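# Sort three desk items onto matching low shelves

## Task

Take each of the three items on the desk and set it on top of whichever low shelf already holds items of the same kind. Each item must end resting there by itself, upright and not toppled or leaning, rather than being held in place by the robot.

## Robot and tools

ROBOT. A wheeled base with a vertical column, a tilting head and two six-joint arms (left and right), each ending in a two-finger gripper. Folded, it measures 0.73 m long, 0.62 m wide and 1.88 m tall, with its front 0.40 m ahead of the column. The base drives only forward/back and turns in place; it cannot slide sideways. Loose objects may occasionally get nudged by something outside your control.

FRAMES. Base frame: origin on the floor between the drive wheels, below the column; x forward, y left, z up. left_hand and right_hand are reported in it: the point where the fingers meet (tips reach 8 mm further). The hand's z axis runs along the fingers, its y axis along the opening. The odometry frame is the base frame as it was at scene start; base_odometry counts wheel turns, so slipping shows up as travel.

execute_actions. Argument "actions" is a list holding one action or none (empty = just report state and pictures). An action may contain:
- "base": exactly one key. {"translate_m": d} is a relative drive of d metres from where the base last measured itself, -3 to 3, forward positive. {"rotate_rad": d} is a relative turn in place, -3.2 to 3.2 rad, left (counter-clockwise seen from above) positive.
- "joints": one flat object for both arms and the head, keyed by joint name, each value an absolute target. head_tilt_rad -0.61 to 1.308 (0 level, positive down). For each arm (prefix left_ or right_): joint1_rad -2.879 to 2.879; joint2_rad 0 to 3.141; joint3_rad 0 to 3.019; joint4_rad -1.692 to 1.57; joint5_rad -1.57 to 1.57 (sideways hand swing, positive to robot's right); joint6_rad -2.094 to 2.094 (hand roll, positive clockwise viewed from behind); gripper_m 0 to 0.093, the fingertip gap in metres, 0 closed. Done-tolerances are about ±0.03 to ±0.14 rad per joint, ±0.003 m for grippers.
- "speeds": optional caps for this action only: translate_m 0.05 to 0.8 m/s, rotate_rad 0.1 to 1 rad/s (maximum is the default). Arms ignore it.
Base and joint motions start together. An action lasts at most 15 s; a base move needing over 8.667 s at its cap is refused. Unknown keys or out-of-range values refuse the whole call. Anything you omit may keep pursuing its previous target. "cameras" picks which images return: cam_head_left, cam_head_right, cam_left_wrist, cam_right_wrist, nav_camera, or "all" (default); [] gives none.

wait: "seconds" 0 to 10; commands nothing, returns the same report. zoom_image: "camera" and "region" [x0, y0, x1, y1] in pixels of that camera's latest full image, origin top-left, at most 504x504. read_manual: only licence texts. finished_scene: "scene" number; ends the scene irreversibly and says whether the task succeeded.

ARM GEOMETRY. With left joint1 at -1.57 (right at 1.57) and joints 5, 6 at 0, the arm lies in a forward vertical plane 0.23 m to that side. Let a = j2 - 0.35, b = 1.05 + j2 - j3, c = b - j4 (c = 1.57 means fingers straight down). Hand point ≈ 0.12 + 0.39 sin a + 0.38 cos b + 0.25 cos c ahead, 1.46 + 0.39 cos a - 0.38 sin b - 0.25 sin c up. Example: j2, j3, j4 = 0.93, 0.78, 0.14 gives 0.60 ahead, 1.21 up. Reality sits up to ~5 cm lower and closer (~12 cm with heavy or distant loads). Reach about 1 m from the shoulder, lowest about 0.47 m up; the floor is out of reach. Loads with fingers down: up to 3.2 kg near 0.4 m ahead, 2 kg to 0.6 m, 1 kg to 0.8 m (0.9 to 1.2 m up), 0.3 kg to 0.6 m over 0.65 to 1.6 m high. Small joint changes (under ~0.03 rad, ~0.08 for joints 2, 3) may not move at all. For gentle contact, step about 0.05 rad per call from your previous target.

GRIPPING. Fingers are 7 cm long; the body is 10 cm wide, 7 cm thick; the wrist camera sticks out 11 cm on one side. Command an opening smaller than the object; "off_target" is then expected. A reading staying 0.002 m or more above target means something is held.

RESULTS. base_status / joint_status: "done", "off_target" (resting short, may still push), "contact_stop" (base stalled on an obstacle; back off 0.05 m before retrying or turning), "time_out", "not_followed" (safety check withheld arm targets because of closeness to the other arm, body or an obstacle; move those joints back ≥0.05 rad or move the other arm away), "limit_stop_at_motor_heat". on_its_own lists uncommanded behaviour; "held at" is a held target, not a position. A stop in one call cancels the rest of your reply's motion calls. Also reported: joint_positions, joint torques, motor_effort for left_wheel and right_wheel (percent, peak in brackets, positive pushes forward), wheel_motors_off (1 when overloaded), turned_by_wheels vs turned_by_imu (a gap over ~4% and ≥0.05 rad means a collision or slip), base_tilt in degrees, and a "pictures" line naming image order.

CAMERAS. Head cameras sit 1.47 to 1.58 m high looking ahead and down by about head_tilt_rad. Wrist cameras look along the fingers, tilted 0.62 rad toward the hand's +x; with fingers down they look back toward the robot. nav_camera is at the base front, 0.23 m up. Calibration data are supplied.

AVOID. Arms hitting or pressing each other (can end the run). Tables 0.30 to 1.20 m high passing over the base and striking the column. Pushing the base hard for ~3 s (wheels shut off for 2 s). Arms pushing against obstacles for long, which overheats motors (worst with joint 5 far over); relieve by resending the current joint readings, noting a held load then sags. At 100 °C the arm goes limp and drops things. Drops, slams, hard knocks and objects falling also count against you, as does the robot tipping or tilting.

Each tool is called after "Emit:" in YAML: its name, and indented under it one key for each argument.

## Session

Emit:
execute_actions:
  actions:
    - {"joints":{"head_tilt_rad":0.4}}

Scene clock: 0.83 s.
Joint torques (N m, as the arm reports them, + toward a larger angle): left_arm=[-0.17 -6.63 -0.82 -1.31 -0.02 -0.07] | right_arm=[ 1.57 -5.83 -1.34 -1.23  0.07  0.01]
base_odometry: x=+0.000 y=+0.000 heading=+0.000 (m, m, rad; odometry frame)
turned_by_wheels: +0.000 (rad since the last result)
turned_by_imu: +0.000 (rad since the last result)
base_tilt: forward=+0.2 right=-0.1 (deg)
base_status: not commanded
joint_positions: head_tilt_rad=+0.419 left_joint1_rad=-1.567 left_joint2_rad=+0.859 left_joint3_rad=+0.409 left_joint4_rad=-0.938 left_joint5_rad=+0.019 left_joint6_rad=-0.008 left_gripper_m=+0.095 right_joint1_rad=+1.570 right_joint2_rad=+0.880 right_joint3_rad=+0.379 right_joint4_rad=-0.938 right_joint5_rad=-0.028 right_joint6_rad=-0.048 right_gripper_m=+0.095
joint_status: all done
wheel_motors_off: 0
motor_effort: left_wheel=-1(1) right_wheel=+2(3) (%)
left_hand: x=+0.1538 y=+0.2222 z=+1.2511 quat_wxyz=(+0.419, +0.009, -0.908, +0.006) (m; base frame)
right_hand: x=+0.1335 y=-0.2208 z=+1.2559 quat_wxyz=(+0.441, +0.015, -0.897, -0.023) (m; base frame)
pictures: cam_head_left, cam_head_right, cam_left_wrist, cam_right_wrist, nav_camera
camera_calibration (this result's frames):
cam_head_left: T_world_to_cam=[[-0.0628675, -0.997226, 0.0398508, -0.0128081], [-0.447453, -0.00752822, -0.894276, 1.3945], [0.892095, -0.0740523, -0.445739, 0.575907], [0, 0, 0, 1]] pos_world=[0.109405, 0.0403727, 1.50428]
cam_head_right: T_world_to_cam=[[-0.0604915, -0.996289, 0.0612229, -0.124589], [-0.443817, -0.028093, -0.895677, 1.39934], [0.894073, -0.0813526, -0.440471, 0.568644], [0, 0, 0, 1]] pos_world=[0.105103, -0.0385549, 1.51145]
cam_left_wrist: T_world_to_cam=[[0.0205459, -0.999766, -0.00677335, 0.228565], [-0.0858188, -0.00851333, 0.996274, -1.22665], [-0.996099, -0.0198881, -0.0859737, 0.387573], [0, 0, 0, 1]] pos_world=[0.276095, 0.225776, 1.25695]
cam_right_wrist: T_world_to_cam=[[-0.00565395, -0.998195, -0.0597952, -0.142738], [-0.0230706, -0.05965, 0.997953, -1.26003], [-0.999718, 0.00702189, -0.0226917, 0.283771], [0, 0, 0, 1]] pos_world=[0.253814, -0.219634, 1.25535]
Images, in order (width x height): cam_head_left 896x504, cam_head_right 896x504, cam_left_wrist 616x616, cam_right_wrist 616x616, nav_camera 896x504.

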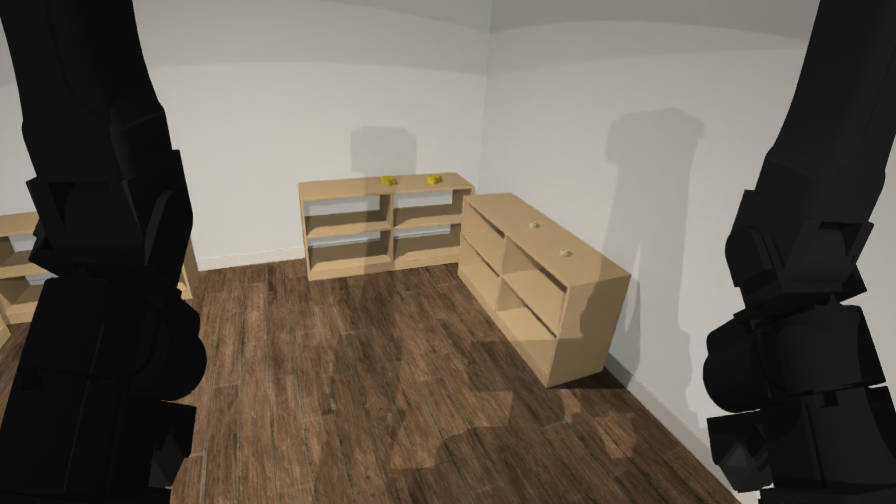

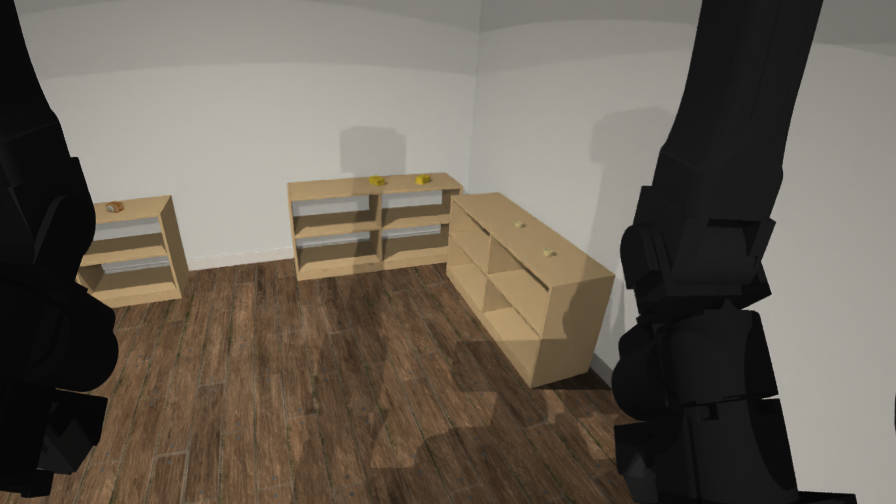

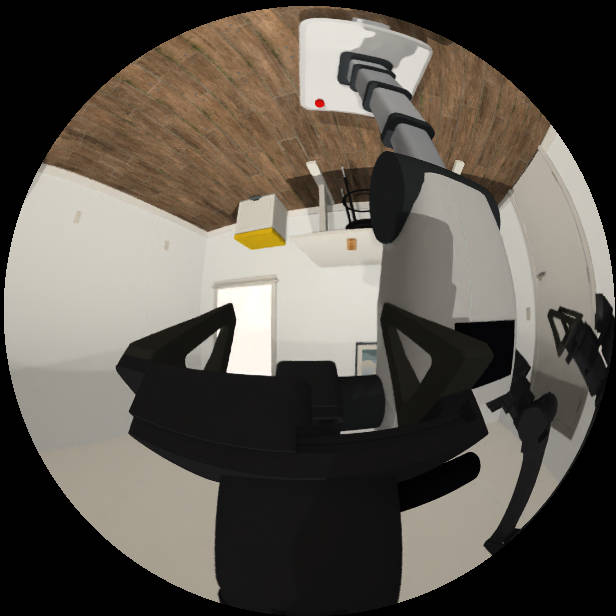

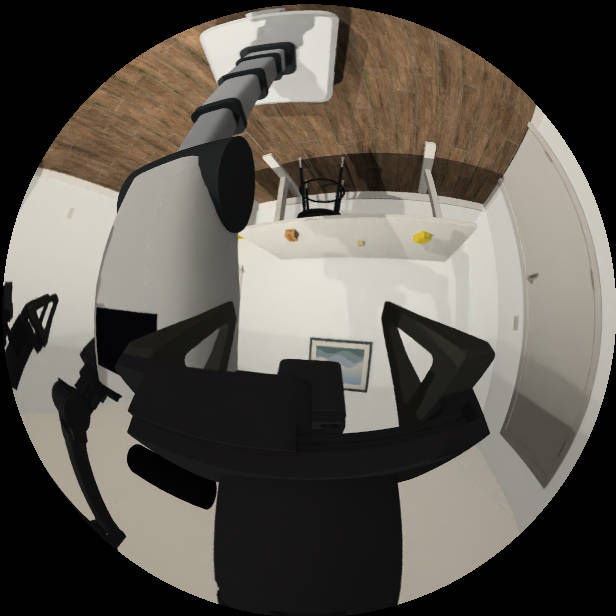

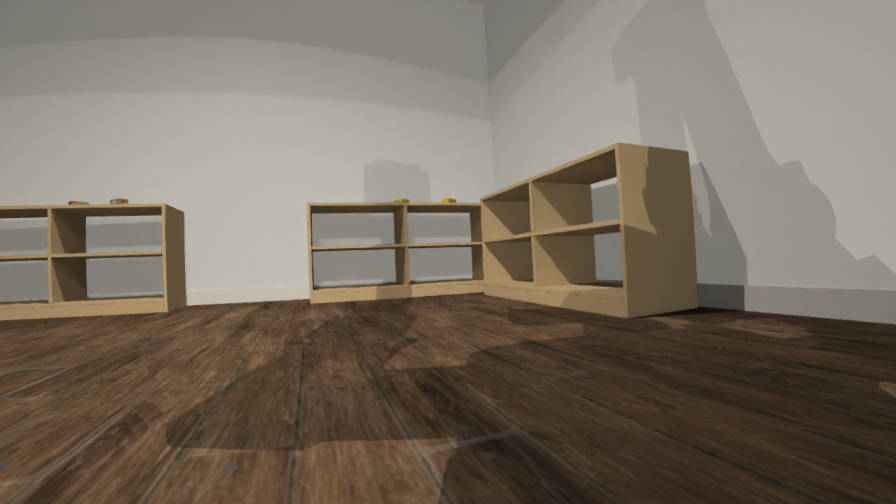

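Same layout. Desk is behind, slightly right.

Emit:
execute_actions:
  actions:
    - {"base":{"rotate_rad":-2.8},"joints":{"head_tilt_rad":0.6}}
  cameras: ["cam_head_left","cam_head_right"]

Scene clock: 5.37 s.
Joint torques (N m, as the arm reports them, + toward a larger angle): left_arm=[ 0.08 -7.52 -1.   -1.45 -0.05 -0.04] | right_arm=[ 1.48 -5.8  -1.35 -1.23  0.09  0.01]
base_odometry: x=+0.000 y=+0.000 heading=-2.799 (m, m, rad; odometry frame)
turned_by_wheels: -2.799 (rad since the last result)
turned_by_imu: -2.804 (rad since the last result)
base_tilt: forward=+0.1 right=-0.1 (deg)
base_status: done
joint_positions: head_tilt_rad=+0.603 left_joint1_rad=-1.567 left_joint2_rad=+0.859 left_joint3_rad=+0.409 left_joint4_rad=-0.938 left_joint5_rad=+0.019 left_joint6_rad=-0.008 left_gripper_m=+0.095 right_joint1_rad=+1.570 right_joint2_rad=+0.880 right_joint3_rad=+0.379 right_joint4_rad=-0.938 right_joint5_rad=-0.028 right_joint6_rad=-0.048 right_gripper_m=+0.095
joint_status: all done
wheel_motors_off: 0
motor_effort: left_wheel=+8(33) right_wheel=-6(37) (%)
left_hand: x=+0.1538 y=+0.2222 z=+1.2511 quat_wxyz=(+0.419, +0.009, -0.908, +0.006) (m; base frame)
right_hand: x=+0.1335 y=-0.2208 z=+1.2559 quat_wxyz=(+0.441, +0.015, -0.897, -0.023) (m; base frame)
pictures: cam_head_left, cam_head_right
camera_calibration (this result's frames):
cam_head_left: T_world_to_cam=[[-0.0544912, -0.997226, 0.0507062, -0.0299443], [-0.603895, -0.00752822, -0.797028, 1.25256], [0.795199, -0.0740523, -0.60181, 0.821102], [0, 0, 0, 1]] pos_world=[0.101845, 0.0403727, 1.49399]
cam_head_right: T_world_to_cam=[[-0.0482352, -0.996289, 0.0712799, -0.14069], [-0.600578, -0.028093, -0.799072, 1.2584], [0.79811, -0.0813526, -0.596995, 0.814489], [0, 0, 0, 1]] pos_world=[0.0989312, -0.0385549, 1.50183]
Images, in order (width x height): cam_head_left 896x504, cam_head_right 896x504.

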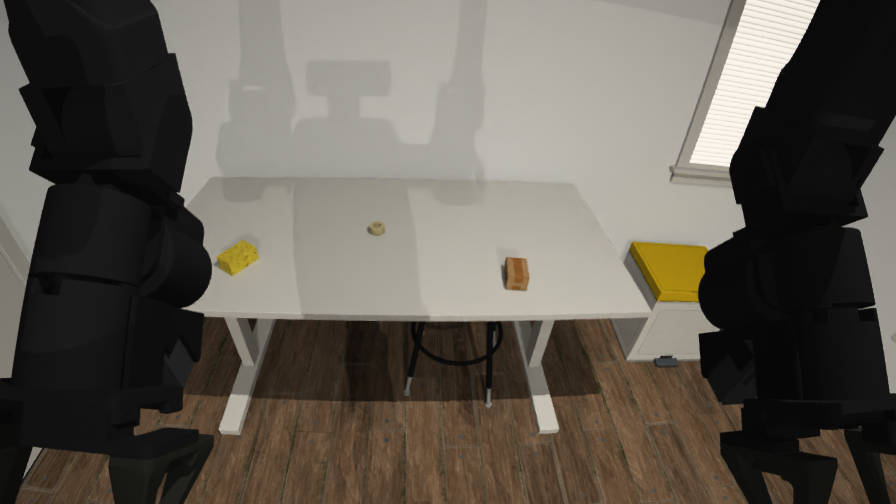

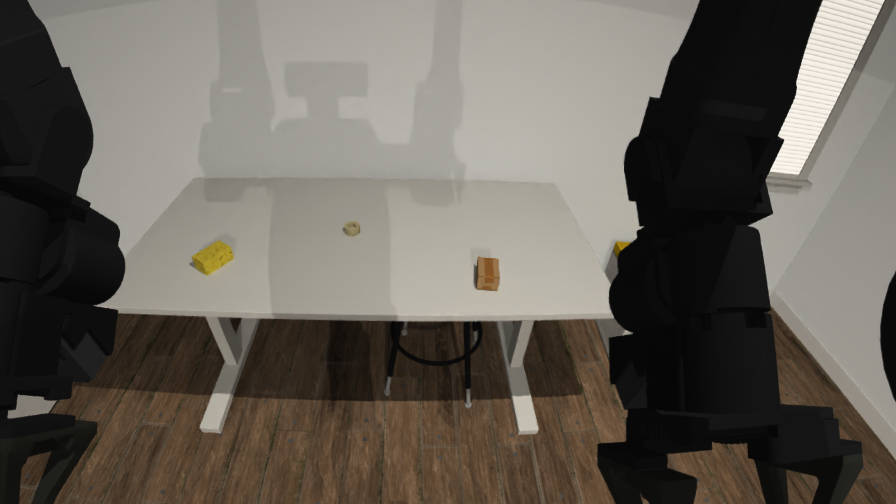

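Emit:
execute_actions:
  actions:
    - {"base":{"rotate_rad":-0.04},"joints":{"head_tilt_rad":0.9,"left_joint1_rad":-1.57,"left_joint2_rad":2.0,"left_joint3_rad":1.86,"left_joint4_rad":-0.38,"left_joint5_rad":0,"left_joint6_rad":0,"right_joint1_rad":1.6,"right_joint2_rad":1.97,"right_joint3_rad":1.78,"right_joint4_rad":-0.33,"right_joint5_rad":0,"right_joint6_rad":0}}
  cameras: []

Emit:
execute_actions:
  actions:
    - {"base":{"translate_m":0.37}}
  cameras: ["cam_head_left","cam_left_wrist","cam_right_wrist"]

Scene clock: 9.67 s.
Joint torques (N m, as the arm reports them, + toward a larger angle): left_arm=[ -0.4  -19.79   3.88   0.79  -0.19   0.04] | right_arm=[  2.58 -17.69   3.83   0.49   0.22   0.11]
base_odometry: x=+0.000 y=+0.000 heading=-2.837 (m, m, rad; odometry frame)
turned_by_wheels: -0.038 (rad since the last result)
turned_by_imu: -0.037 (rad since the last result)
base_tilt: forward=+0.1 right=-0.1 (deg)
base_status: done
joint_positions: head_tilt_rad=+0.901 left_joint1_rad=-1.567 left_joint2_rad=+1.996 left_joint3_rad=+1.858 left_joint4_rad=-0.387 left_joint5_rad=+0.003 left_joint6_rad=-0.005 left_gripper_m=+0.095 right_joint1_rad=+1.591 right_joint2_rad=+1.967 right_joint3_rad=+1.775 right_joint4_rad=-0.333 right_joint5_rad=-0.004 right_joint6_rad=-0.007 right_gripper_m=+0.095
joint_status: all done
wheel_motors_off: 0
motor_effort: left_wheel=+10(31) right_wheel=-9(24) (%)
left_hand: x=+0.6506 y=+0.2274 z=+0.8259 quat_wxyz=(+0.001, +0.004, -1.000, +0.000) (m; base frame)
right_hand: x=+0.6317 y=-0.2080 z=+0.8299 quat_wxyz=(+0.001, +0.009, -1.000, -0.011) (m; base frame)
pictures: none
No camera images: the call's "cameras" was empty. Leave "cameras" out to get every camera's image.

Scene clock: 11.97 s.
Joint torques (N m, as the arm reports them, + toward a larger angle): left_arm=[  0.9  -19.68   3.88   0.71  -0.16   0.02] | right_arm=[  2.65 -17.55   3.54   0.52   0.22   0.1 ]
base_odometry: x=-0.353 y=-0.111 heading=-2.837 (m, m, rad; odometry frame)
turned_by_wheels: +0.000 (rad since the last result)
turned_by_imu: -0.002 (rad since the last result)
base_tilt: forward=+0.1 right=-0.1 (deg)
base_status: done
joint_positions: head_tilt_rad=+0.902 left_joint1_rad=-1.567 left_joint2_rad=+1.996 left_joint3_rad=+1.856 left_joint4_rad=-0.387 left_joint5_rad=+0.003 left_joint6_rad=-0.005 left_gripper_m=+0.095 right_joint1_rad=+1.591 right_joint2_rad=+1.968 right_joint3_rad=+1.776 right_joint4_rad=-0.333 right_joint5_rad=-0.004 right_joint6_rad=-0.007 right_gripper_m=+0.095
joint_status: not commanded
wheel_motors_off: 0
motor_effort: left_wheel=+0(59) right_wheel=+0(38) (%)
left_hand: x=+0.6490 y=+0.2274 z=+0.8255 quat_wxyz=(+0.002, +0.004, -1.000, +0.000) (m; base frame)
right_hand: x=+0.6326 y=-0.2080 z=+0.8299 quat_wxyz=(+0.000, +0.009, -1.000, -0.011) (m; base frame)
pictures: cam_head_left, cam_left_wrist, cam_right_wrist
camera_calibration (this result's frames):
cam_head_left: T_world_to_cam=[[-0.037173, -0.997226, 0.064487, -0.0520326], [-0.811553, -0.00752822, -0.58423, 0.935235], [0.583095, -0.0740523, -0.809022, 1.15081], [0, 0, 0, 1]] pos_world=[0.0860257, 0.0403727, 1.48078]
cam_left_wrist: T_world_to_cam=[[0.0142678, -0.99987, -0.00755391, 0.225445], [-0.810953, -0.0159909, 0.584893, 0.0517555], [-0.584937, -0.00221928, -0.811075, 1.17204], [0, 0, 0, 1]] pos_world=[0.724325, 0.228844, 0.922045]
cam_right_wrist: T_world_to_cam=[[0.0142238, -0.999305, -0.0344536, -0.186466], [-0.805708, -0.0318601, 0.591455, 0.0156007], [-0.592142, 0.0193468, -0.805602, 1.16748], [0, 0, 0, 1]] pos_world=[0.706538, -0.208426, 0.924876]
Images, in order (width x height): cam_head_left 896x504, cam_left_wrist 616x616, cam_right_wrist 616x616.

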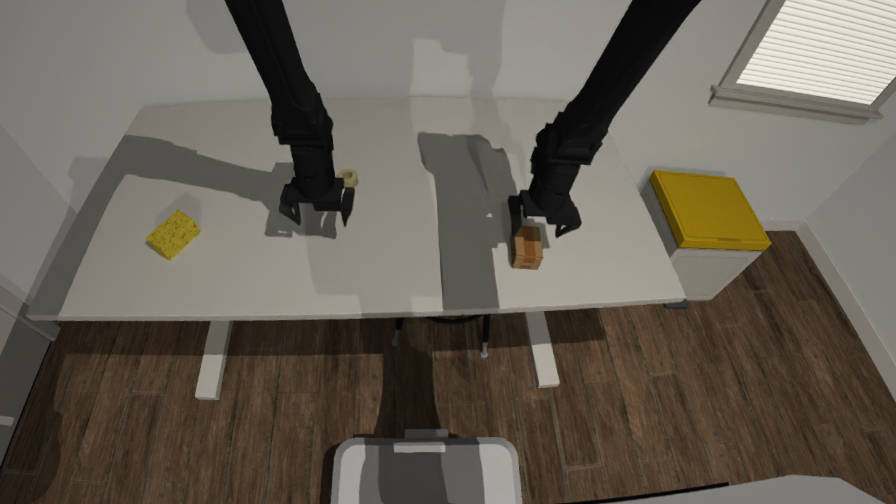

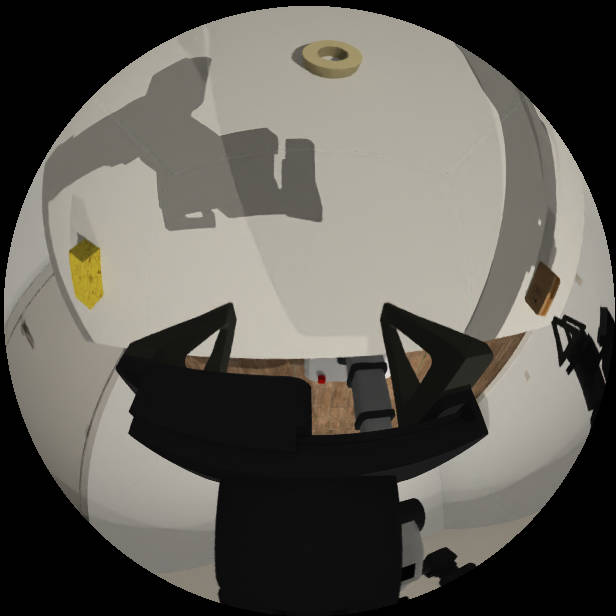

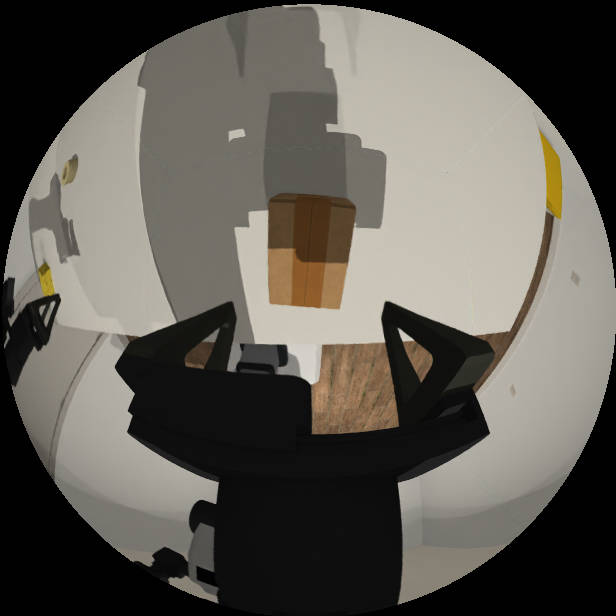

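Emit:
execute_actions:
  actions:
    - {"joints":{"right_joint2_rad":2.19,"right_joint3_rad":2.08,"right_joint4_rad":-0.41,"right_joint6_rad":0.08,"left_joint1_rad":-1.6}}
  cameras: ["cam_right_wrist"]

Emit:
execute_actions:
  actions:
    - {"joints":{"right_gripper_m":0.03}}
  cameras: []

Emit:
execute_actions:
  actions:
    - {"joints":{"right_joint2_rad":1.6,"right_joint3_rad":1.3,"right_joint4_rad":-0.22}}
  cameras: []

Emit:
execute_actions:
  actions:
    - {"base":{"translate_m":0.21}}
  cameras: ["cam_head_left","cam_left_wrist","cam_right_wrist"]

Scene clock: 13.70 s.
Joint torques (N m, as the arm reports them, + toward a larger angle): left_arm=[ -0.19 -19.99   3.8    0.82  -0.12   0.06] | right_arm=[  2.66 -17.96   5.4    0.14   0.15   0.11]
base_odometry: x=-0.353 y=-0.111 heading=-2.837 (m, m, rad; odometry frame)
turned_by_wheels: +0.000 (rad since the last result)
turned_by_imu: +0.001 (rad since the last result)
base_tilt: forward=+0.1 right=+0.0 (deg)
base_status: not commanded
joint_positions: head_tilt_rad=+0.902 left_joint1_rad=-1.599 left_joint2_rad=+1.996 left_joint3_rad=+1.856 left_joint4_rad=-0.387 left_joint5_rad=+0.002 left_joint6_rad=-0.005 left_gripper_m=+0.095 right_joint1_rad=+1.591 right_joint2_rad=+2.201 right_joint3_rad=+2.061 right_joint4_rad=-0.404 right_joint5_rad=-0.002 right_joint6_rad=+0.071 right_gripper_m=+0.095
joint_status: all done
wheel_motors_off: 0
motor_effort: left_wheel=-1(1) right_wheel=+0(0) (%)
left_hand: x=+0.6488 y=+0.2005 z=+0.8258 quat_wxyz=(+0.002, -0.004, -1.000, +0.013) (m; base frame)
right_hand: x=+0.6307 y=-0.2069 z=+0.7484 quat_wxyz=(+0.011, -0.030, -0.999, -0.009) (m; base frame)
pictures: cam_right_wrist
camera_calibration (this result's frames):
cam_right_wrist: T_world_to_cam=[[-0.0645956, -0.997432, -0.030941, -0.140674], [-0.792362, 0.0324175, 0.609189, 0.0539497], [-0.606621, 0.0638674, -0.792422, 1.10917], [0, 0, 0, 1]] pos_world=[0.706504, -0.212901, 0.841709]
Images, in order (width x height): cam_right_wrist 616x616.

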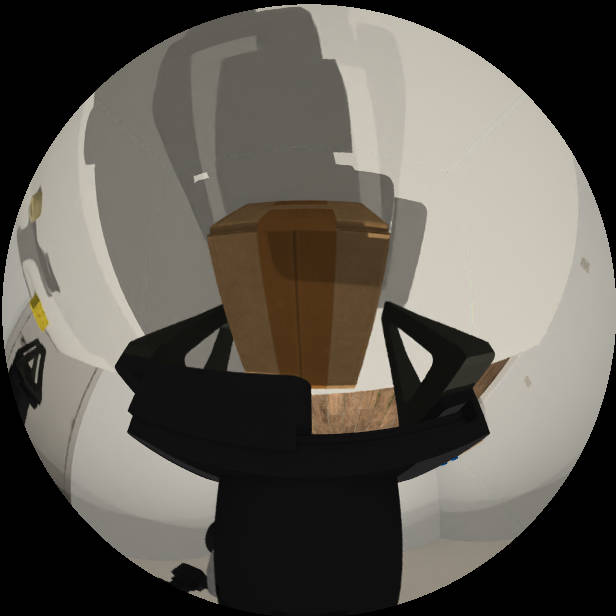

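Scene clock: 14.33 s.
Joint torques (N m, as the arm reports them, + toward a larger angle): left_arm=[ -0.34 -19.71   3.77   1.04  -0.17   0.04] | right_arm=[  2.1  -17.97   5.24   0.2    0.16   0.11]
base_odometry: x=-0.353 y=-0.111 heading=-2.837 (m, m, rad; odometry frame)
turned_by_wheels: +0.000 (rad since the last result)
turned_by_imu: +0.000 (rad since the last result)
base_tilt: forward=+0.0 right=+0.0 (deg)
base_status: not commanded
joint_positions: head_tilt_rad=+0.902 left_joint1_rad=-1.599 left_joint2_rad=+1.996 left_joint3_rad=+1.856 left_joint4_rad=-0.387 left_joint5_rad=+0.002 left_joint6_rad=-0.005 left_gripper_m=+0.095 right_joint1_rad=+1.591 right_joint2_rad=+2.201 right_joint3_rad=+2.061 right_joint4_rad=-0.404 right_joint5_rad=-0.002 right_joint6_rad=+0.072 right_gripper_m=+0.059
joint_status: right_gripper_m off_target (ended at +0.059, target +0.030)
wheel_motors_off: 0
motor_effort: left_wheel=+0(0) right_wheel=+0(1) (%)
left_hand: x=+0.6488 y=+0.2005 z=+0.8258 quat_wxyz=(+0.002, -0.004, -1.000, +0.013) (m; base frame)
right_hand: x=+0.6307 y=-0.2069 z=+0.7484 quat_wxyz=(+0.011, -0.031, -0.999, -0.009) (m; base frame)
pictures: none
No camera images: the call's "cameras" was empty. Leave "cameras" out to get every camera's image.

Scene clock: 16.03 s.
Joint torques (N m, as the arm reports them, + toward a larger angle): left_arm=[ -0.48 -19.65   3.94   1.06  -0.12   0.02] | right_arm=[  2.33 -16.76   2.65   0.42   0.17   0.11]
base_odometry: x=-0.353 y=-0.111 heading=-2.837 (m, m, rad; odometry frame)
turned_by_wheels: +0.000 (rad since the last result)
turned_by_imu: +0.001 (rad since the last result)
base_tilt: forward=+0.1 right=+0.0 (deg)
base_status: not commanded
joint_positions: head_tilt_rad=+0.902 left_joint1_rad=-1.599 left_joint2_rad=+1.996 left_joint3_rad=+1.856 left_joint4_rad=-0.387 left_joint5_rad=+0.002 left_joint6_rad=-0.005 left_gripper_m=+0.095 right_joint1_rad=+1.591 right_joint2_rad=+1.619 right_joint3_rad=+1.292 right_joint4_rad=-0.222 right_joint5_rad=-0.002 right_joint6_rad=+0.072 right_gripper_m=+0.059
joint_status: all done
wheel_motors_off: 0
motor_effort: left_wheel=-1(1) right_wheel=+1(1) (%)
left_hand: x=+0.6488 y=+0.2005 z=+0.8258 quat_wxyz=(+0.002, -0.004, -1.000, +0.013) (m; base frame)
right_hand: x=+0.5599 y=-0.2112 z=+0.9490 quat_wxyz=(+0.013, -0.031, -0.999, -0.009) (m; base frame)
pictures: none
No camera images: the call's "cameras" was empty. Leave "cameras" out to get every camera's image.

Scene clock: 17.90 s.
Joint torques (N m, as the arm reports them, + toward a larger angle): left_arm=[ -1.08 -19.65   4.07   0.97  -0.12   0.08] | right_arm=[  2.28 -15.91   2.12   0.46   0.15   0.11]
base_odometry: x=-0.553 y=-0.174 heading=-2.837 (m, m, rad; odometry frame)
turned_by_wheels: +0.000 (rad since the last result)
turned_by_imu: +0.000 (rad since the last result)
base_tilt: forward=+0.1 right=-0.1 (deg)
base_status: done
joint_positions: head_tilt_rad=+0.902 left_joint1_rad=-1.599 left_joint2_rad=+1.996 left_joint3_rad=+1.856 left_joint4_rad=-0.387 left_joint5_rad=+0.002 left_joint6_rad=-0.005 left_gripper_m=+0.095 right_joint1_rad=+1.591 right_joint2_rad=+1.612 right_joint3_rad=+1.300 right_joint4_rad=-0.222 right_joint5_rad=-0.002 right_joint6_rad=+0.072 right_gripper_m=+0.059
joint_status: not commanded
wheel_motors_off: 0
motor_effort: left_wheel=+1(35) right_wheel=+0(32) (%)
left_hand: x=+0.6488 y=+0.2005 z=+0.8258 quat_wxyz=(+0.002, -0.004, -1.000, +0.013) (m; base frame)
right_hand: x=+0.5682 y=-0.2111 z=+0.9525 quat_wxyz=(+0.006, -0.031, -0.999, -0.010) (m; base frame)
pictures: cam_head_left, cam_left_wrist, cam_right_wrist
camera_calibration (this result's frames):
cam_head_left: T_world_to_cam=[[-0.0371641, -0.997226, 0.0644921, -0.0520409], [-0.811634, -0.00752822, -0.584118, 0.935067], [0.582983, -0.0740523, -0.809103, 1.15094], [0, 0, 0, 1]] pos_world=[0.0860176, 0.0403727, 1.48078]
cam_left_wrist: T_world_to_cam=[[-0.00194529, -0.999795, 0.0201436, 0.186219], [-0.810976, 0.0133629, 0.584927, 0.0451002], [-0.585077, -0.0151981, -0.810836, 1.17462], [0, 0, 0, 1]] pos_world=[0.724182, 0.20343, 0.922294]
cam_right_wrist: T_world_to_cam=[[-0.0648417, -0.997393, -0.0316778, -0.141813], [-0.798342, 0.0328031, 0.601311, -0.108809], [-0.598704, 0.0642797, -0.798387, 1.23445], [0, 0, 0, 1]] pos_world=[0.643006, -0.217224, 1.0465]
Images, in order (width x height): cam_head_left 896x504, cam_left_wrist 616x616, cam_right_wrist 616x616.

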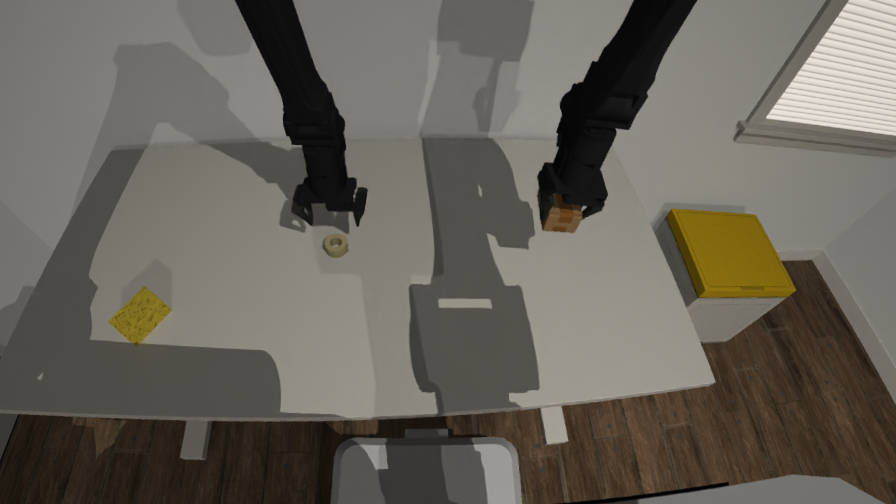

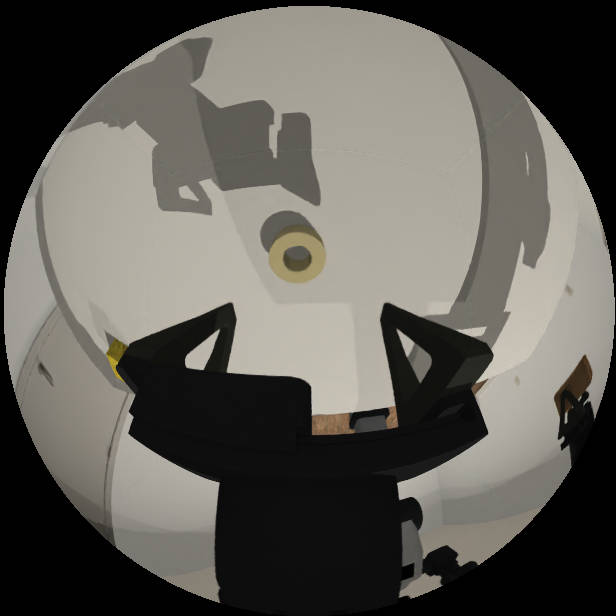

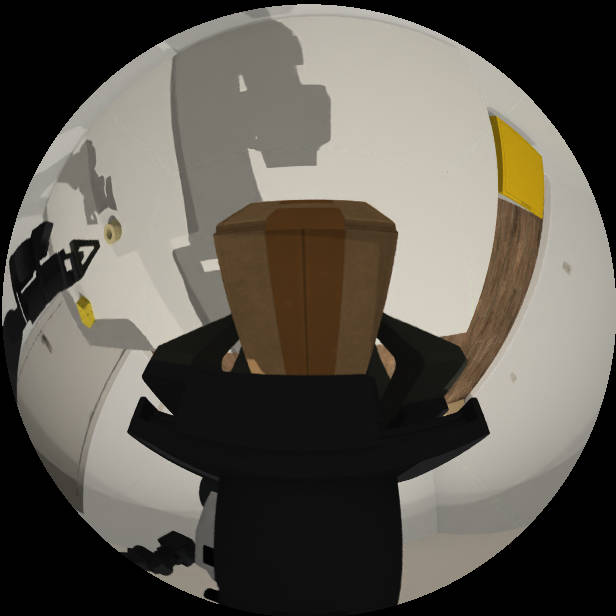

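Emit:
execute_actions:
  actions:
    - {"joints":{"left_joint1_rad":-1.575,"left_joint2_rad":2.25,"left_joint3_rad":2.17,"left_joint4_rad":-0.44}}
  cameras: ["cam_left_wrist","cam_head_left"]

Scene clock: 20.07 s.
Joint torques (N m, as the arm reports them, + toward a larger angle): left_arm=[  0.27 -20.12   5.8    0.07  -0.13   0.09] | right_arm=[  2.3  -16.23   2.07   0.44   0.16   0.12]
base_odometry: x=-0.553 y=-0.174 heading=-2.837 (m, m, rad; odometry frame)
turned_by_wheels: +0.000 (rad since the last result)
turned_by_imu: +0.001 (rad since the last result)
base_tilt: forward=+0.2 right=-0.1 (deg)
base_status: not commanded
joint_positions: head_tilt_rad=+0.902 left_joint1_rad=-1.580 left_joint2_rad=+2.250 left_joint3_rad=+2.149 left_joint4_rad=-0.429 left_joint5_rad=+0.002 left_joint6_rad=-0.005 left_gripper_m=+0.095 right_joint1_rad=+1.591 right_joint2_rad=+1.612 right_joint3_rad=+1.300 right_joint4_rad=-0.222 right_joint5_rad=-0.002 right_joint6_rad=+0.072 right_gripper_m=+0.059
joint_status: all done
wheel_motors_off: 0
motor_effort: left_wheel=+1(1) right_wheel=+0(0) (%)
left_hand: x=+0.6425 y=+0.2157 z=+0.7362 quat_wxyz=(+0.003, +0.000, -1.000, +0.005) (m; base frame)
right_hand: x=+0.5682 y=-0.2111 z=+0.9525 quat_wxyz=(+0.006, -0.031, -0.999, -0.010) (m; base frame)
pictures: cam_head_left, cam_left_wrist
camera_calibration (this result's frames):
cam_head_left: T_world_to_cam=[[-0.0371641, -0.997226, 0.0644921, -0.0520409], [-0.811634, -0.00752822, -0.584118, 0.935067], [0.582983, -0.0740523, -0.809103, 1.15094], [0, 0, 0, 1]] pos_world=[0.0860176, 0.0403727, 1.48078]
cam_left_wrist: T_world_to_cam=[[0.00758213, -0.999965, 0.00360329, 0.209245], [-0.809903, -0.00402742, 0.58655, 0.0940529], [-0.586515, -0.00736561, -0.809905, 1.09705], [0, 0, 0, 1]] pos_world=[0.718023, 0.217697, 0.832585]
Images, in order (width x height): cam_head_left 896x504, cam_left_wrist 616x616.

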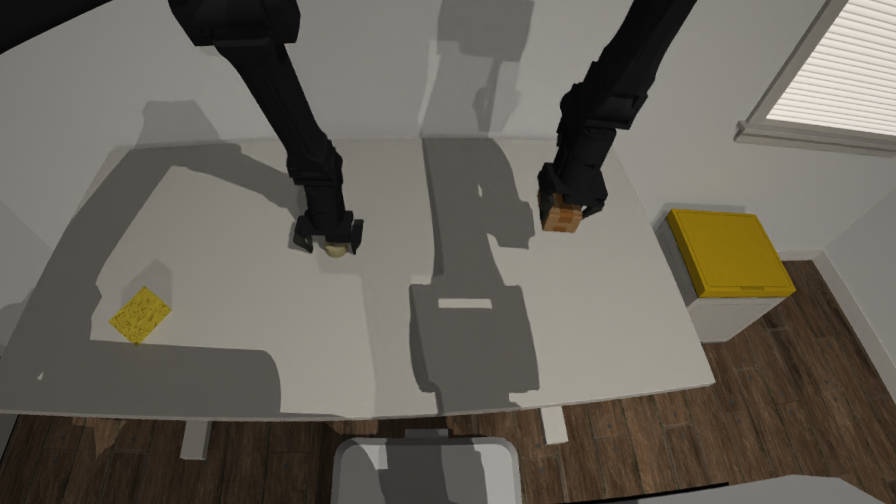

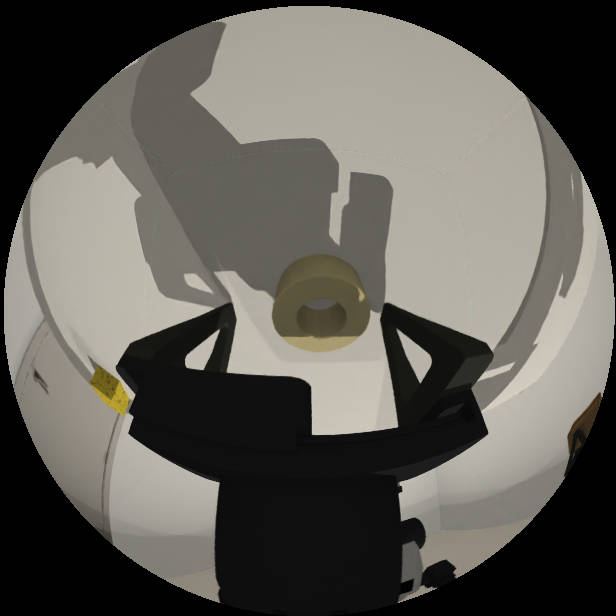

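Emit:
execute_actions:
  actions:
    - {"joints":{"left_joint2_rad":2.31,"left_joint3_rad":2.25,"left_joint4_rad":-0.46}}
  cameras: ["cam_left_wrist"]

Emit:
execute_actions:
  actions:
    - {"joints":{"left_gripper_m":0.02}}
  cameras: ["cam_left_wrist"]

Scene clock: 20.93 s.
Joint torques (N m, as the arm reports them, + toward a larger angle): left_arm=[  0.39 -17.98   6.05   0.22  -0.14   0.08] | right_arm=[  2.44 -16.25   2.09   0.46   0.14   0.12]
base_odometry: x=-0.553 y=-0.174 heading=-2.837 (m, m, rad; odometry frame)
turned_by_wheels: +0.000 (rad since the last result)
turned_by_imu: +0.000 (rad since the last result)
base_tilt: forward=+0.1 right=-0.1 (deg)
base_status: not commanded
joint_positions: head_tilt_rad=+0.902 left_joint1_rad=-1.580 left_joint2_rad=+2.279 left_joint3_rad=+2.229 left_joint4_rad=-0.449 left_joint5_rad=+0.003 left_joint6_rad=-0.005 left_gripper_m=+0.095 right_joint1_rad=+1.591 right_joint2_rad=+1.612 right_joint3_rad=+1.300 right_joint4_rad=-0.222 right_joint5_rad=-0.002 right_joint6_rad=+0.072 right_gripper_m=+0.059
joint_status: all done
wheel_motors_off: 0
motor_effort: left_wheel=+1(1) right_wheel=+0(1) (%)
left_hand: x=+0.6637 y=+0.2155 z=+0.7341 quat_wxyz=(-0.012, +0.000, -1.000, +0.005) (m; base frame)
right_hand: x=+0.5682 y=-0.2111 z=+0.9525 quat_wxyz=(+0.006, -0.031, -0.999, -0.010) (m; base frame)
pictures: cam_left_wrist
camera_calibration (this result's frames):
cam_left_wrist: T_world_to_cam=[[0.00770683, -0.999961, 0.00436605, 0.208266], [-0.827635, -0.00392813, 0.561253, 0.142818], [-0.561214, -0.00793898, -0.827633, 1.10408], [0, 0, 0, 1]] pos_world=[0.73622, 0.217584, 0.832705]
Images, in order (width x height): cam_left_wrist 616x616.

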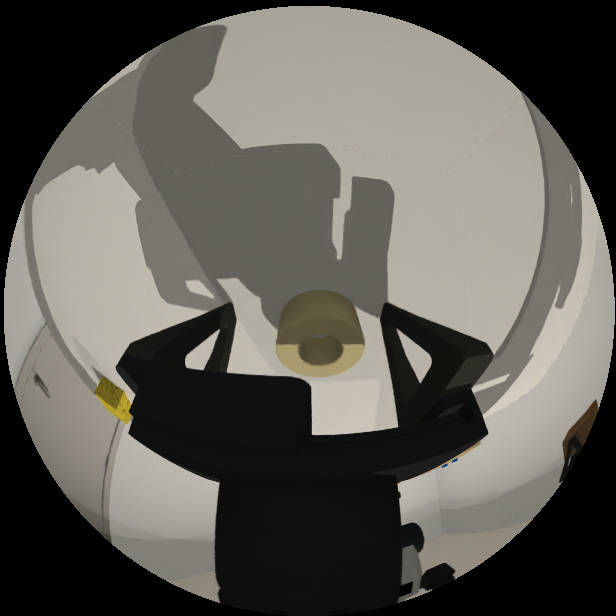

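Scene clock: 21.60 s.
Joint torques (N m, as the arm reports them, + toward a larger angle): left_arm=[ -0.08 -17.85   6.02   0.25  -0.1   -0.03] | right_arm=[  2.22 -16.32   2.05   0.48   0.16   0.11]
base_odometry: x=-0.553 y=-0.174 heading=-2.837 (m, m, rad; odometry frame)
turned_by_wheels: +0.000 (rad since the last result)
turned_by_imu: +0.000 (rad since the last result)
base_tilt: forward=+0.2 right=-0.1 (deg)
base_status: not commanded
joint_positions: head_tilt_rad=+0.902 left_joint1_rad=-1.580 left_joint2_rad=+2.279 left_joint3_rad=+2.229 left_joint4_rad=-0.449 left_joint5_rad=+0.002 left_joint6_rad=-0.005 left_gripper_m=+0.048 right_joint1_rad=+1.591 right_joint2_rad=+1.612 right_joint3_rad=+1.300 right_joint4_rad=-0.222 right_joint5_rad=-0.002 right_joint6_rad=+0.072 right_gripper_m=+0.059
joint_status: left_gripper_m off_target (ended at +0.048, target +0.020)
wheel_motors_off: 0
motor_effort: left_wheel=+1(1) right_wheel=-1(0) (%)
left_hand: x=+0.6637 y=+0.2156 z=+0.7341 quat_wxyz=(-0.012, +0.000, -1.000, +0.005) (m; base frame)
right_hand: x=+0.5682 y=-0.2111 z=+0.9525 quat_wxyz=(+0.006, -0.031, -0.999, -0.010) (m; base frame)
pictures: cam_left_wrist
camera_calibration (this result's frames):
cam_left_wrist: T_world_to_cam=[[0.0077255, -0.999964, 0.0036034, 0.208945], [-0.827637, -0.00437167, 0.561247, 0.142921], [-0.561211, -0.00731822, -0.82764, 1.10395], [0, 0, 0, 1]] pos_world=[0.73622, 0.217641, 0.832705]
Images, in order (width x height): cam_left_wrist 616x616.

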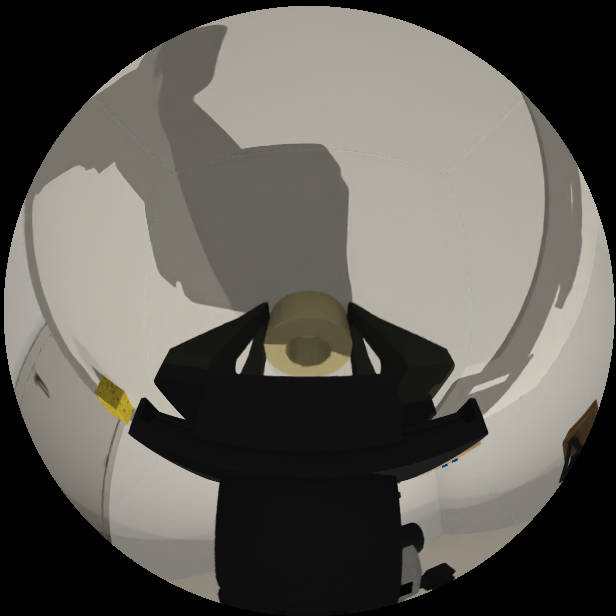

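Emit:
execute_actions:
  actions:
    - {"joints":{"left_gripper_m":0.07}}
  cameras: []

Emit:
execute_actions:
  actions:
    - {"base":{"translate_m":-0.013}}
  cameras: []

Emit:
execute_actions:
  actions:
    - {"joints":{"left_gripper_m":0.02}}
  cameras: ["cam_left_wrist"]

Emit:
execute_actions:
  actions:
    - {"joints":{"left_joint2_rad":1.6,"left_joint3_rad":1.3,"left_joint4_rad":-0.22,"head_tilt_rad":0.6}}
  cameras: []

Emit:
execute_actions:
  actions:
    - {"base":{"translate_m":-0.5}}
  cameras: []

Emit:
execute_actions:
  actions:
    - {"base":{"rotate_rad":2.84}}
  cameras: ["cam_head_left","cam_left_wrist"]

Scene clock: 22.67 s.
Joint torques (N m, as the arm reports them, + toward a larger angle): left_arm=[  0.72 -17.1    6.1    0.21  -0.18   0.01] | right_arm=[  2.5  -16.47   2.11   0.43   0.16   0.13]
base_odometry: x=-0.553 y=-0.174 heading=-2.837 (m, m, rad; odometry frame)
turned_by_wheels: +0.000 (rad since the last result)
turned_by_imu: +0.000 (rad since the last result)
base_tilt: forward=+0.1 right=-0.1 (deg)
base_status: not commanded
joint_positions: head_tilt_rad=+0.902 left_joint1_rad=-1.580 left_joint2_rad=+2.279 left_joint3_rad=+2.229 left_joint4_rad=-0.449 left_joint5_rad=+0.002 left_joint6_rad=-0.005 left_gripper_m=+0.070 right_joint1_rad=+1.591 right_joint2_rad=+1.612 right_joint3_rad=+1.300 right_joint4_rad=-0.222 right_joint5_rad=-0.002 right_joint6_rad=+0.072 right_gripper_m=+0.059
joint_status: all done
wheel_motors_off: 0
motor_effort: left_wheel=+1(1) right_wheel=-1(0) (%)
left_hand: x=+0.6637 y=+0.2156 z=+0.7341 quat_wxyz=(-0.012, +0.000, -1.000, +0.005) (m; base frame)
right_hand: x=+0.5682 y=-0.2111 z=+0.9525 quat_wxyz=(+0.006, -0.031, -0.999, -0.010) (m; base frame)
pictures: none
No camera images: the call's "cameras" was empty. Leave "cameras" out to get every camera's image.

Scene clock: 23.53 s.
Joint torques (N m, as the arm reports them, + toward a larger angle): left_arm=[  0.54 -18.33   5.82   0.08  -0.14   0.03] | right_arm=[  2.27 -16.23   2.45   0.4    0.15   0.11]
base_odometry: x=-0.541 y=-0.170 heading=-2.837 (m, m, rad; odometry frame)
turned_by_wheels: +0.000 (rad since the last result)
turned_by_imu: +0.000 (rad since the last result)
base_tilt: forward=+0.1 right=+0.0 (deg)
base_status: done
joint_positions: head_tilt_rad=+0.902 left_joint1_rad=-1.580 left_joint2_rad=+2.282 left_joint3_rad=+2.233 left_joint4_rad=-0.449 left_joint5_rad=+0.003 left_joint6_rad=-0.005 left_gripper_m=+0.070 right_joint1_rad=+1.591 right_joint2_rad=+1.611 right_joint3_rad=+1.297 right_joint4_rad=-0.222 right_joint5_rad=-0.002 right_joint6_rad=+0.072 right_gripper_m=+0.059
joint_status: not commanded
wheel_motors_off: 0
motor_effort: left_wheel=+0(34) right_wheel=+1(29) (%)
left_hand: x=+0.6639 y=+0.2155 z=+0.7332 quat_wxyz=(-0.013, +0.000, -1.000, +0.005) (m; base frame)
right_hand: x=+0.5670 y=-0.2112 z=+0.9529 quat_wxyz=(+0.007, -0.031, -0.999, -0.010) (m; base frame)
pictures: none
No camera images: the call's "cameras" was empty. Leave "cameras" out to get every camera's image.

Scene clock: 24.13 s.
Joint torques (N m, as the arm reports them, + toward a larger angle): left_arm=[  0.61 -17.52   5.73   0.06  -0.17   0.03] | right_arm=[  2.27 -16.49   2.47   0.51   0.16   0.11]
base_odometry: x=-0.541 y=-0.170 heading=-2.837 (m, m, rad; odometry frame)
turned_by_wheels: +0.000 (rad since the last result)
turned_by_imu: +0.000 (rad since the last result)
base_tilt: forward=+0.1 right=-0.1 (deg)
base_status: not commanded
joint_positions: head_tilt_rad=+0.902 left_joint1_rad=-1.580 left_joint2_rad=+2.282 left_joint3_rad=+2.233 left_joint4_rad=-0.449 left_joint5_rad=+0.002 left_joint6_rad=-0.005 left_gripper_m=+0.049 right_joint1_rad=+1.591 right_joint2_rad=+1.611 right_joint3_rad=+1.297 right_joint4_rad=-0.222 right_joint5_rad=-0.002 right_joint6_rad=+0.072 right_gripper_m=+0.059
joint_status: left_gripper_m off_target (ended at +0.049, target +0.020)
wheel_motors_off: 0
motor_effort: left_wheel=+0(0) right_wheel=+0(0) (%)
left_hand: x=+0.6639 y=+0.2156 z=+0.7332 quat_wxyz=(-0.013, +0.000, -1.000, +0.005) (m; base frame)
right_hand: x=+0.5670 y=-0.2112 z=+0.9529 quat_wxyz=(+0.007, -0.031, -0.999, -0.010) (m; base frame)
pictures: cam_left_wrist
camera_calibration (this result's frames):
cam_left_wrist: T_world_to_cam=[[0.0077209, -0.999962, 0.00399893, 0.208585], [-0.828277, -0.00415459, 0.560303, 0.1447], [-0.560265, -0.00763827, -0.828278, 1.10326], [0, 0, 0, 1]] pos_world=[0.736359, 0.217606, 0.831897]
Images, in order (width x height): cam_left_wrist 616x616.

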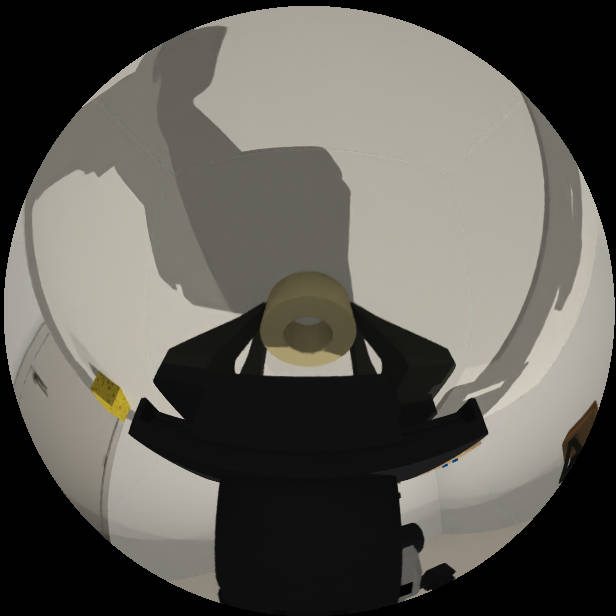

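Scene clock: 25.77 s.
Joint torques (N m, as the arm reports them, + toward a larger angle): left_arm=[  0.28 -17.22   3.31   0.98  -0.16   0.02] | right_arm=[  2.12 -16.14   2.42   0.38   0.16   0.11]
base_odometry: x=-0.541 y=-0.170 heading=-2.837 (m, m, rad; odometry frame)
turned_by_wheels: +0.000 (rad since the last result)
turned_by_imu: +0.001 (rad since the last result)
base_tilt: forward=+0.2 right=-0.1 (deg)
base_status: not commanded
joint_positions: head_tilt_rad=+0.618 left_joint1_rad=-1.580 left_joint2_rad=+1.596 left_joint3_rad=+1.286 left_joint4_rad=-0.225 left_joint5_rad=+0.002 left_joint6_rad=-0.005 left_gripper_m=+0.049 right_joint1_rad=+1.591 right_joint2_rad=+1.611 right_joint3_rad=+1.297 right_joint4_rad=-0.222 right_joint5_rad=-0.002 right_joint6_rad=+0.072 right_gripper_m=+0.059
joint_status: all done
wheel_motors_off: 0
motor_effort: left_wheel=+0(1) right_wheel=+0(1) (%)
left_hand: x=+0.5673 y=+0.2178 z=+0.9584 quat_wxyz=(+0.006, +0.000, -1.000, +0.005) (m; base frame)
right_hand: x=+0.5670 y=-0.2112 z=+0.9529 quat_wxyz=(+0.007, -0.031, -0.999, -0.010) (m; base frame)
pictures: none
No camera images: the call's "cameras" was empty. Leave "cameras" out to get every camera's image.

Scene clock: 28.33 s.
Joint torques (N m, as the arm reports them, + toward a larger angle): left_arm=[  0.15 -17.8    2.45   0.68  -0.08   0.05] | right_arm=[  2.33 -16.18   2.33   0.4    0.16   0.12]
base_odometry: x=-0.064 y=-0.020 heading=-2.835 (m, m, rad; odometry frame)
turned_by_wheels: +0.002 (rad since the last result)
turned_by_imu: +0.006 (rad since the last result)
base_tilt: forward=+0.1 right=+0.0 (deg)
base_status: done
joint_positions: head_tilt_rad=+0.617 left_joint1_rad=-1.580 left_joint2_rad=+1.596 left_joint3_rad=+1.293 left_joint4_rad=-0.225 left_joint5_rad=+0.002 left_joint6_rad=-0.005 left_gripper_m=+0.049 right_joint1_rad=+1.592 right_joint2_rad=+1.609 right_joint3_rad=+1.295 right_joint4_rad=-0.222 right_joint5_rad=-0.002 right_joint6_rad=+0.072 right_gripper_m=+0.059
joint_status: not commanded
wheel_motors_off: 0
motor_effort: left_wheel=+2(52) right_wheel=-1(28) (%)
left_hand: x=+0.5716 y=+0.2181 z=+0.9590 quat_wxyz=(+0.002, +0.000, -1.000, +0.005) (m; base frame)
right_hand: x=+0.5667 y=-0.2107 z=+0.9533 quat_wxyz=(+0.007, -0.030, -0.999, -0.010) (m; base frame)
pictures: none
No camera images: the call's "cameras" was empty. Leave "cameras" out to get every camera's image.

Scene clock: 32.77 s.
Joint torques (N m, as the arm reports them, + toward a larger angle): left_arm=[ -1.44 -17.25   2.53   0.54  -0.14   0.  ] | right_arm=[  2.09 -16.22   2.45   0.41   0.14   0.12]
base_odometry: x=-0.064 y=-0.020 heading=+0.004 (m, m, rad; odometry frame)
turned_by_wheels: +2.839 (rad since the last result)
turned_by_imu: +2.847 (rad since the last result)
base_tilt: forward=+0.2 right=+0.0 (deg)
base_status: done
joint_positions: head_tilt_rad=+0.617 left_joint1_rad=-1.573 left_joint2_rad=+1.596 left_joint3_rad=+1.294 left_joint4_rad=-0.225 left_joint5_rad=+0.002 left_joint6_rad=-0.005 left_gripper_m=+0.049 right_joint1_rad=+1.597 right_joint2_rad=+1.609 right_joint3_rad=+1.295 right_joint4_rad=-0.222 right_joint5_rad=-0.002 right_joint6_rad=+0.072 right_gripper_m=+0.059
joint_status: not commanded
wheel_motors_off: 0
motor_effort: left_wheel=-8(36) right_wheel=+6(43) (%)
left_hand: x=+0.5718 y=+0.2227 z=+0.9590 quat_wxyz=(+0.002, +0.002, -1.000, +0.002) (m; base frame)
right_hand: x=+0.5666 y=-0.2073 z=+0.9534 quat_wxyz=(+0.007, -0.029, -0.999, -0.012) (m; base frame)
pictures: cam_head_left, cam_left_wrist
camera_calibration (this result's frames):
cam_head_left: T_world_to_cam=[[-0.0538007, -0.997226, 0.0514383, -0.0311062], [-0.614616, -0.00752822, -0.788791, 1.24041], [0.78699, -0.0740523, -0.612506, 0.837983], [0, 0, 0, 1]] pos_world=[0.101219, 0.0403727, 1.4933]
cam_left_wrist: T_world_to_cam=[[0.011218, -0.999934, -0.0026406, 0.219926], [-0.81144, -0.0106465, 0.584339, -0.0893138], [-0.584329, -0.00441244, -0.811505, 1.23572], [0, 0, 0, 1]] pos_world=[0.647129, 0.224414, 1.05557]
Images, in order (width x height): cam_head_left 896x504, cam_left_wrist 616x616.

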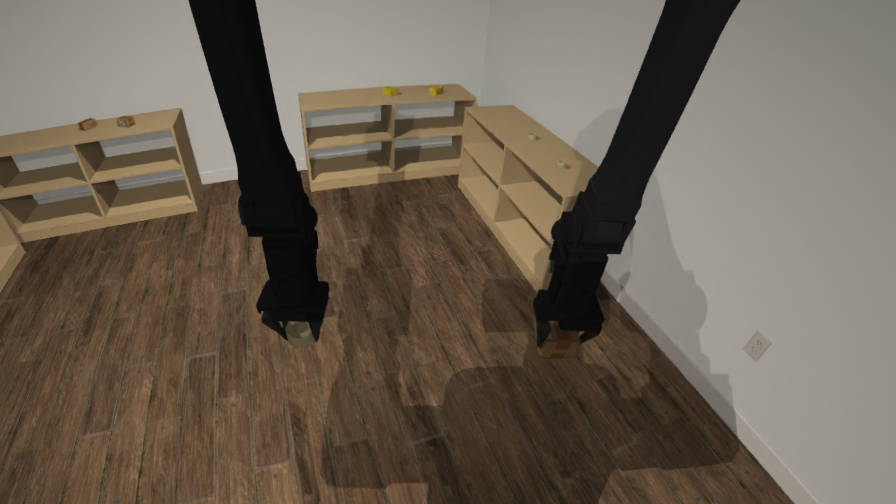

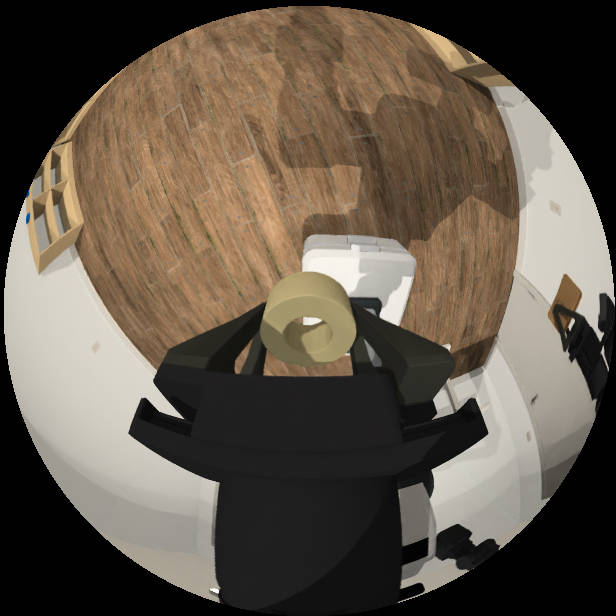

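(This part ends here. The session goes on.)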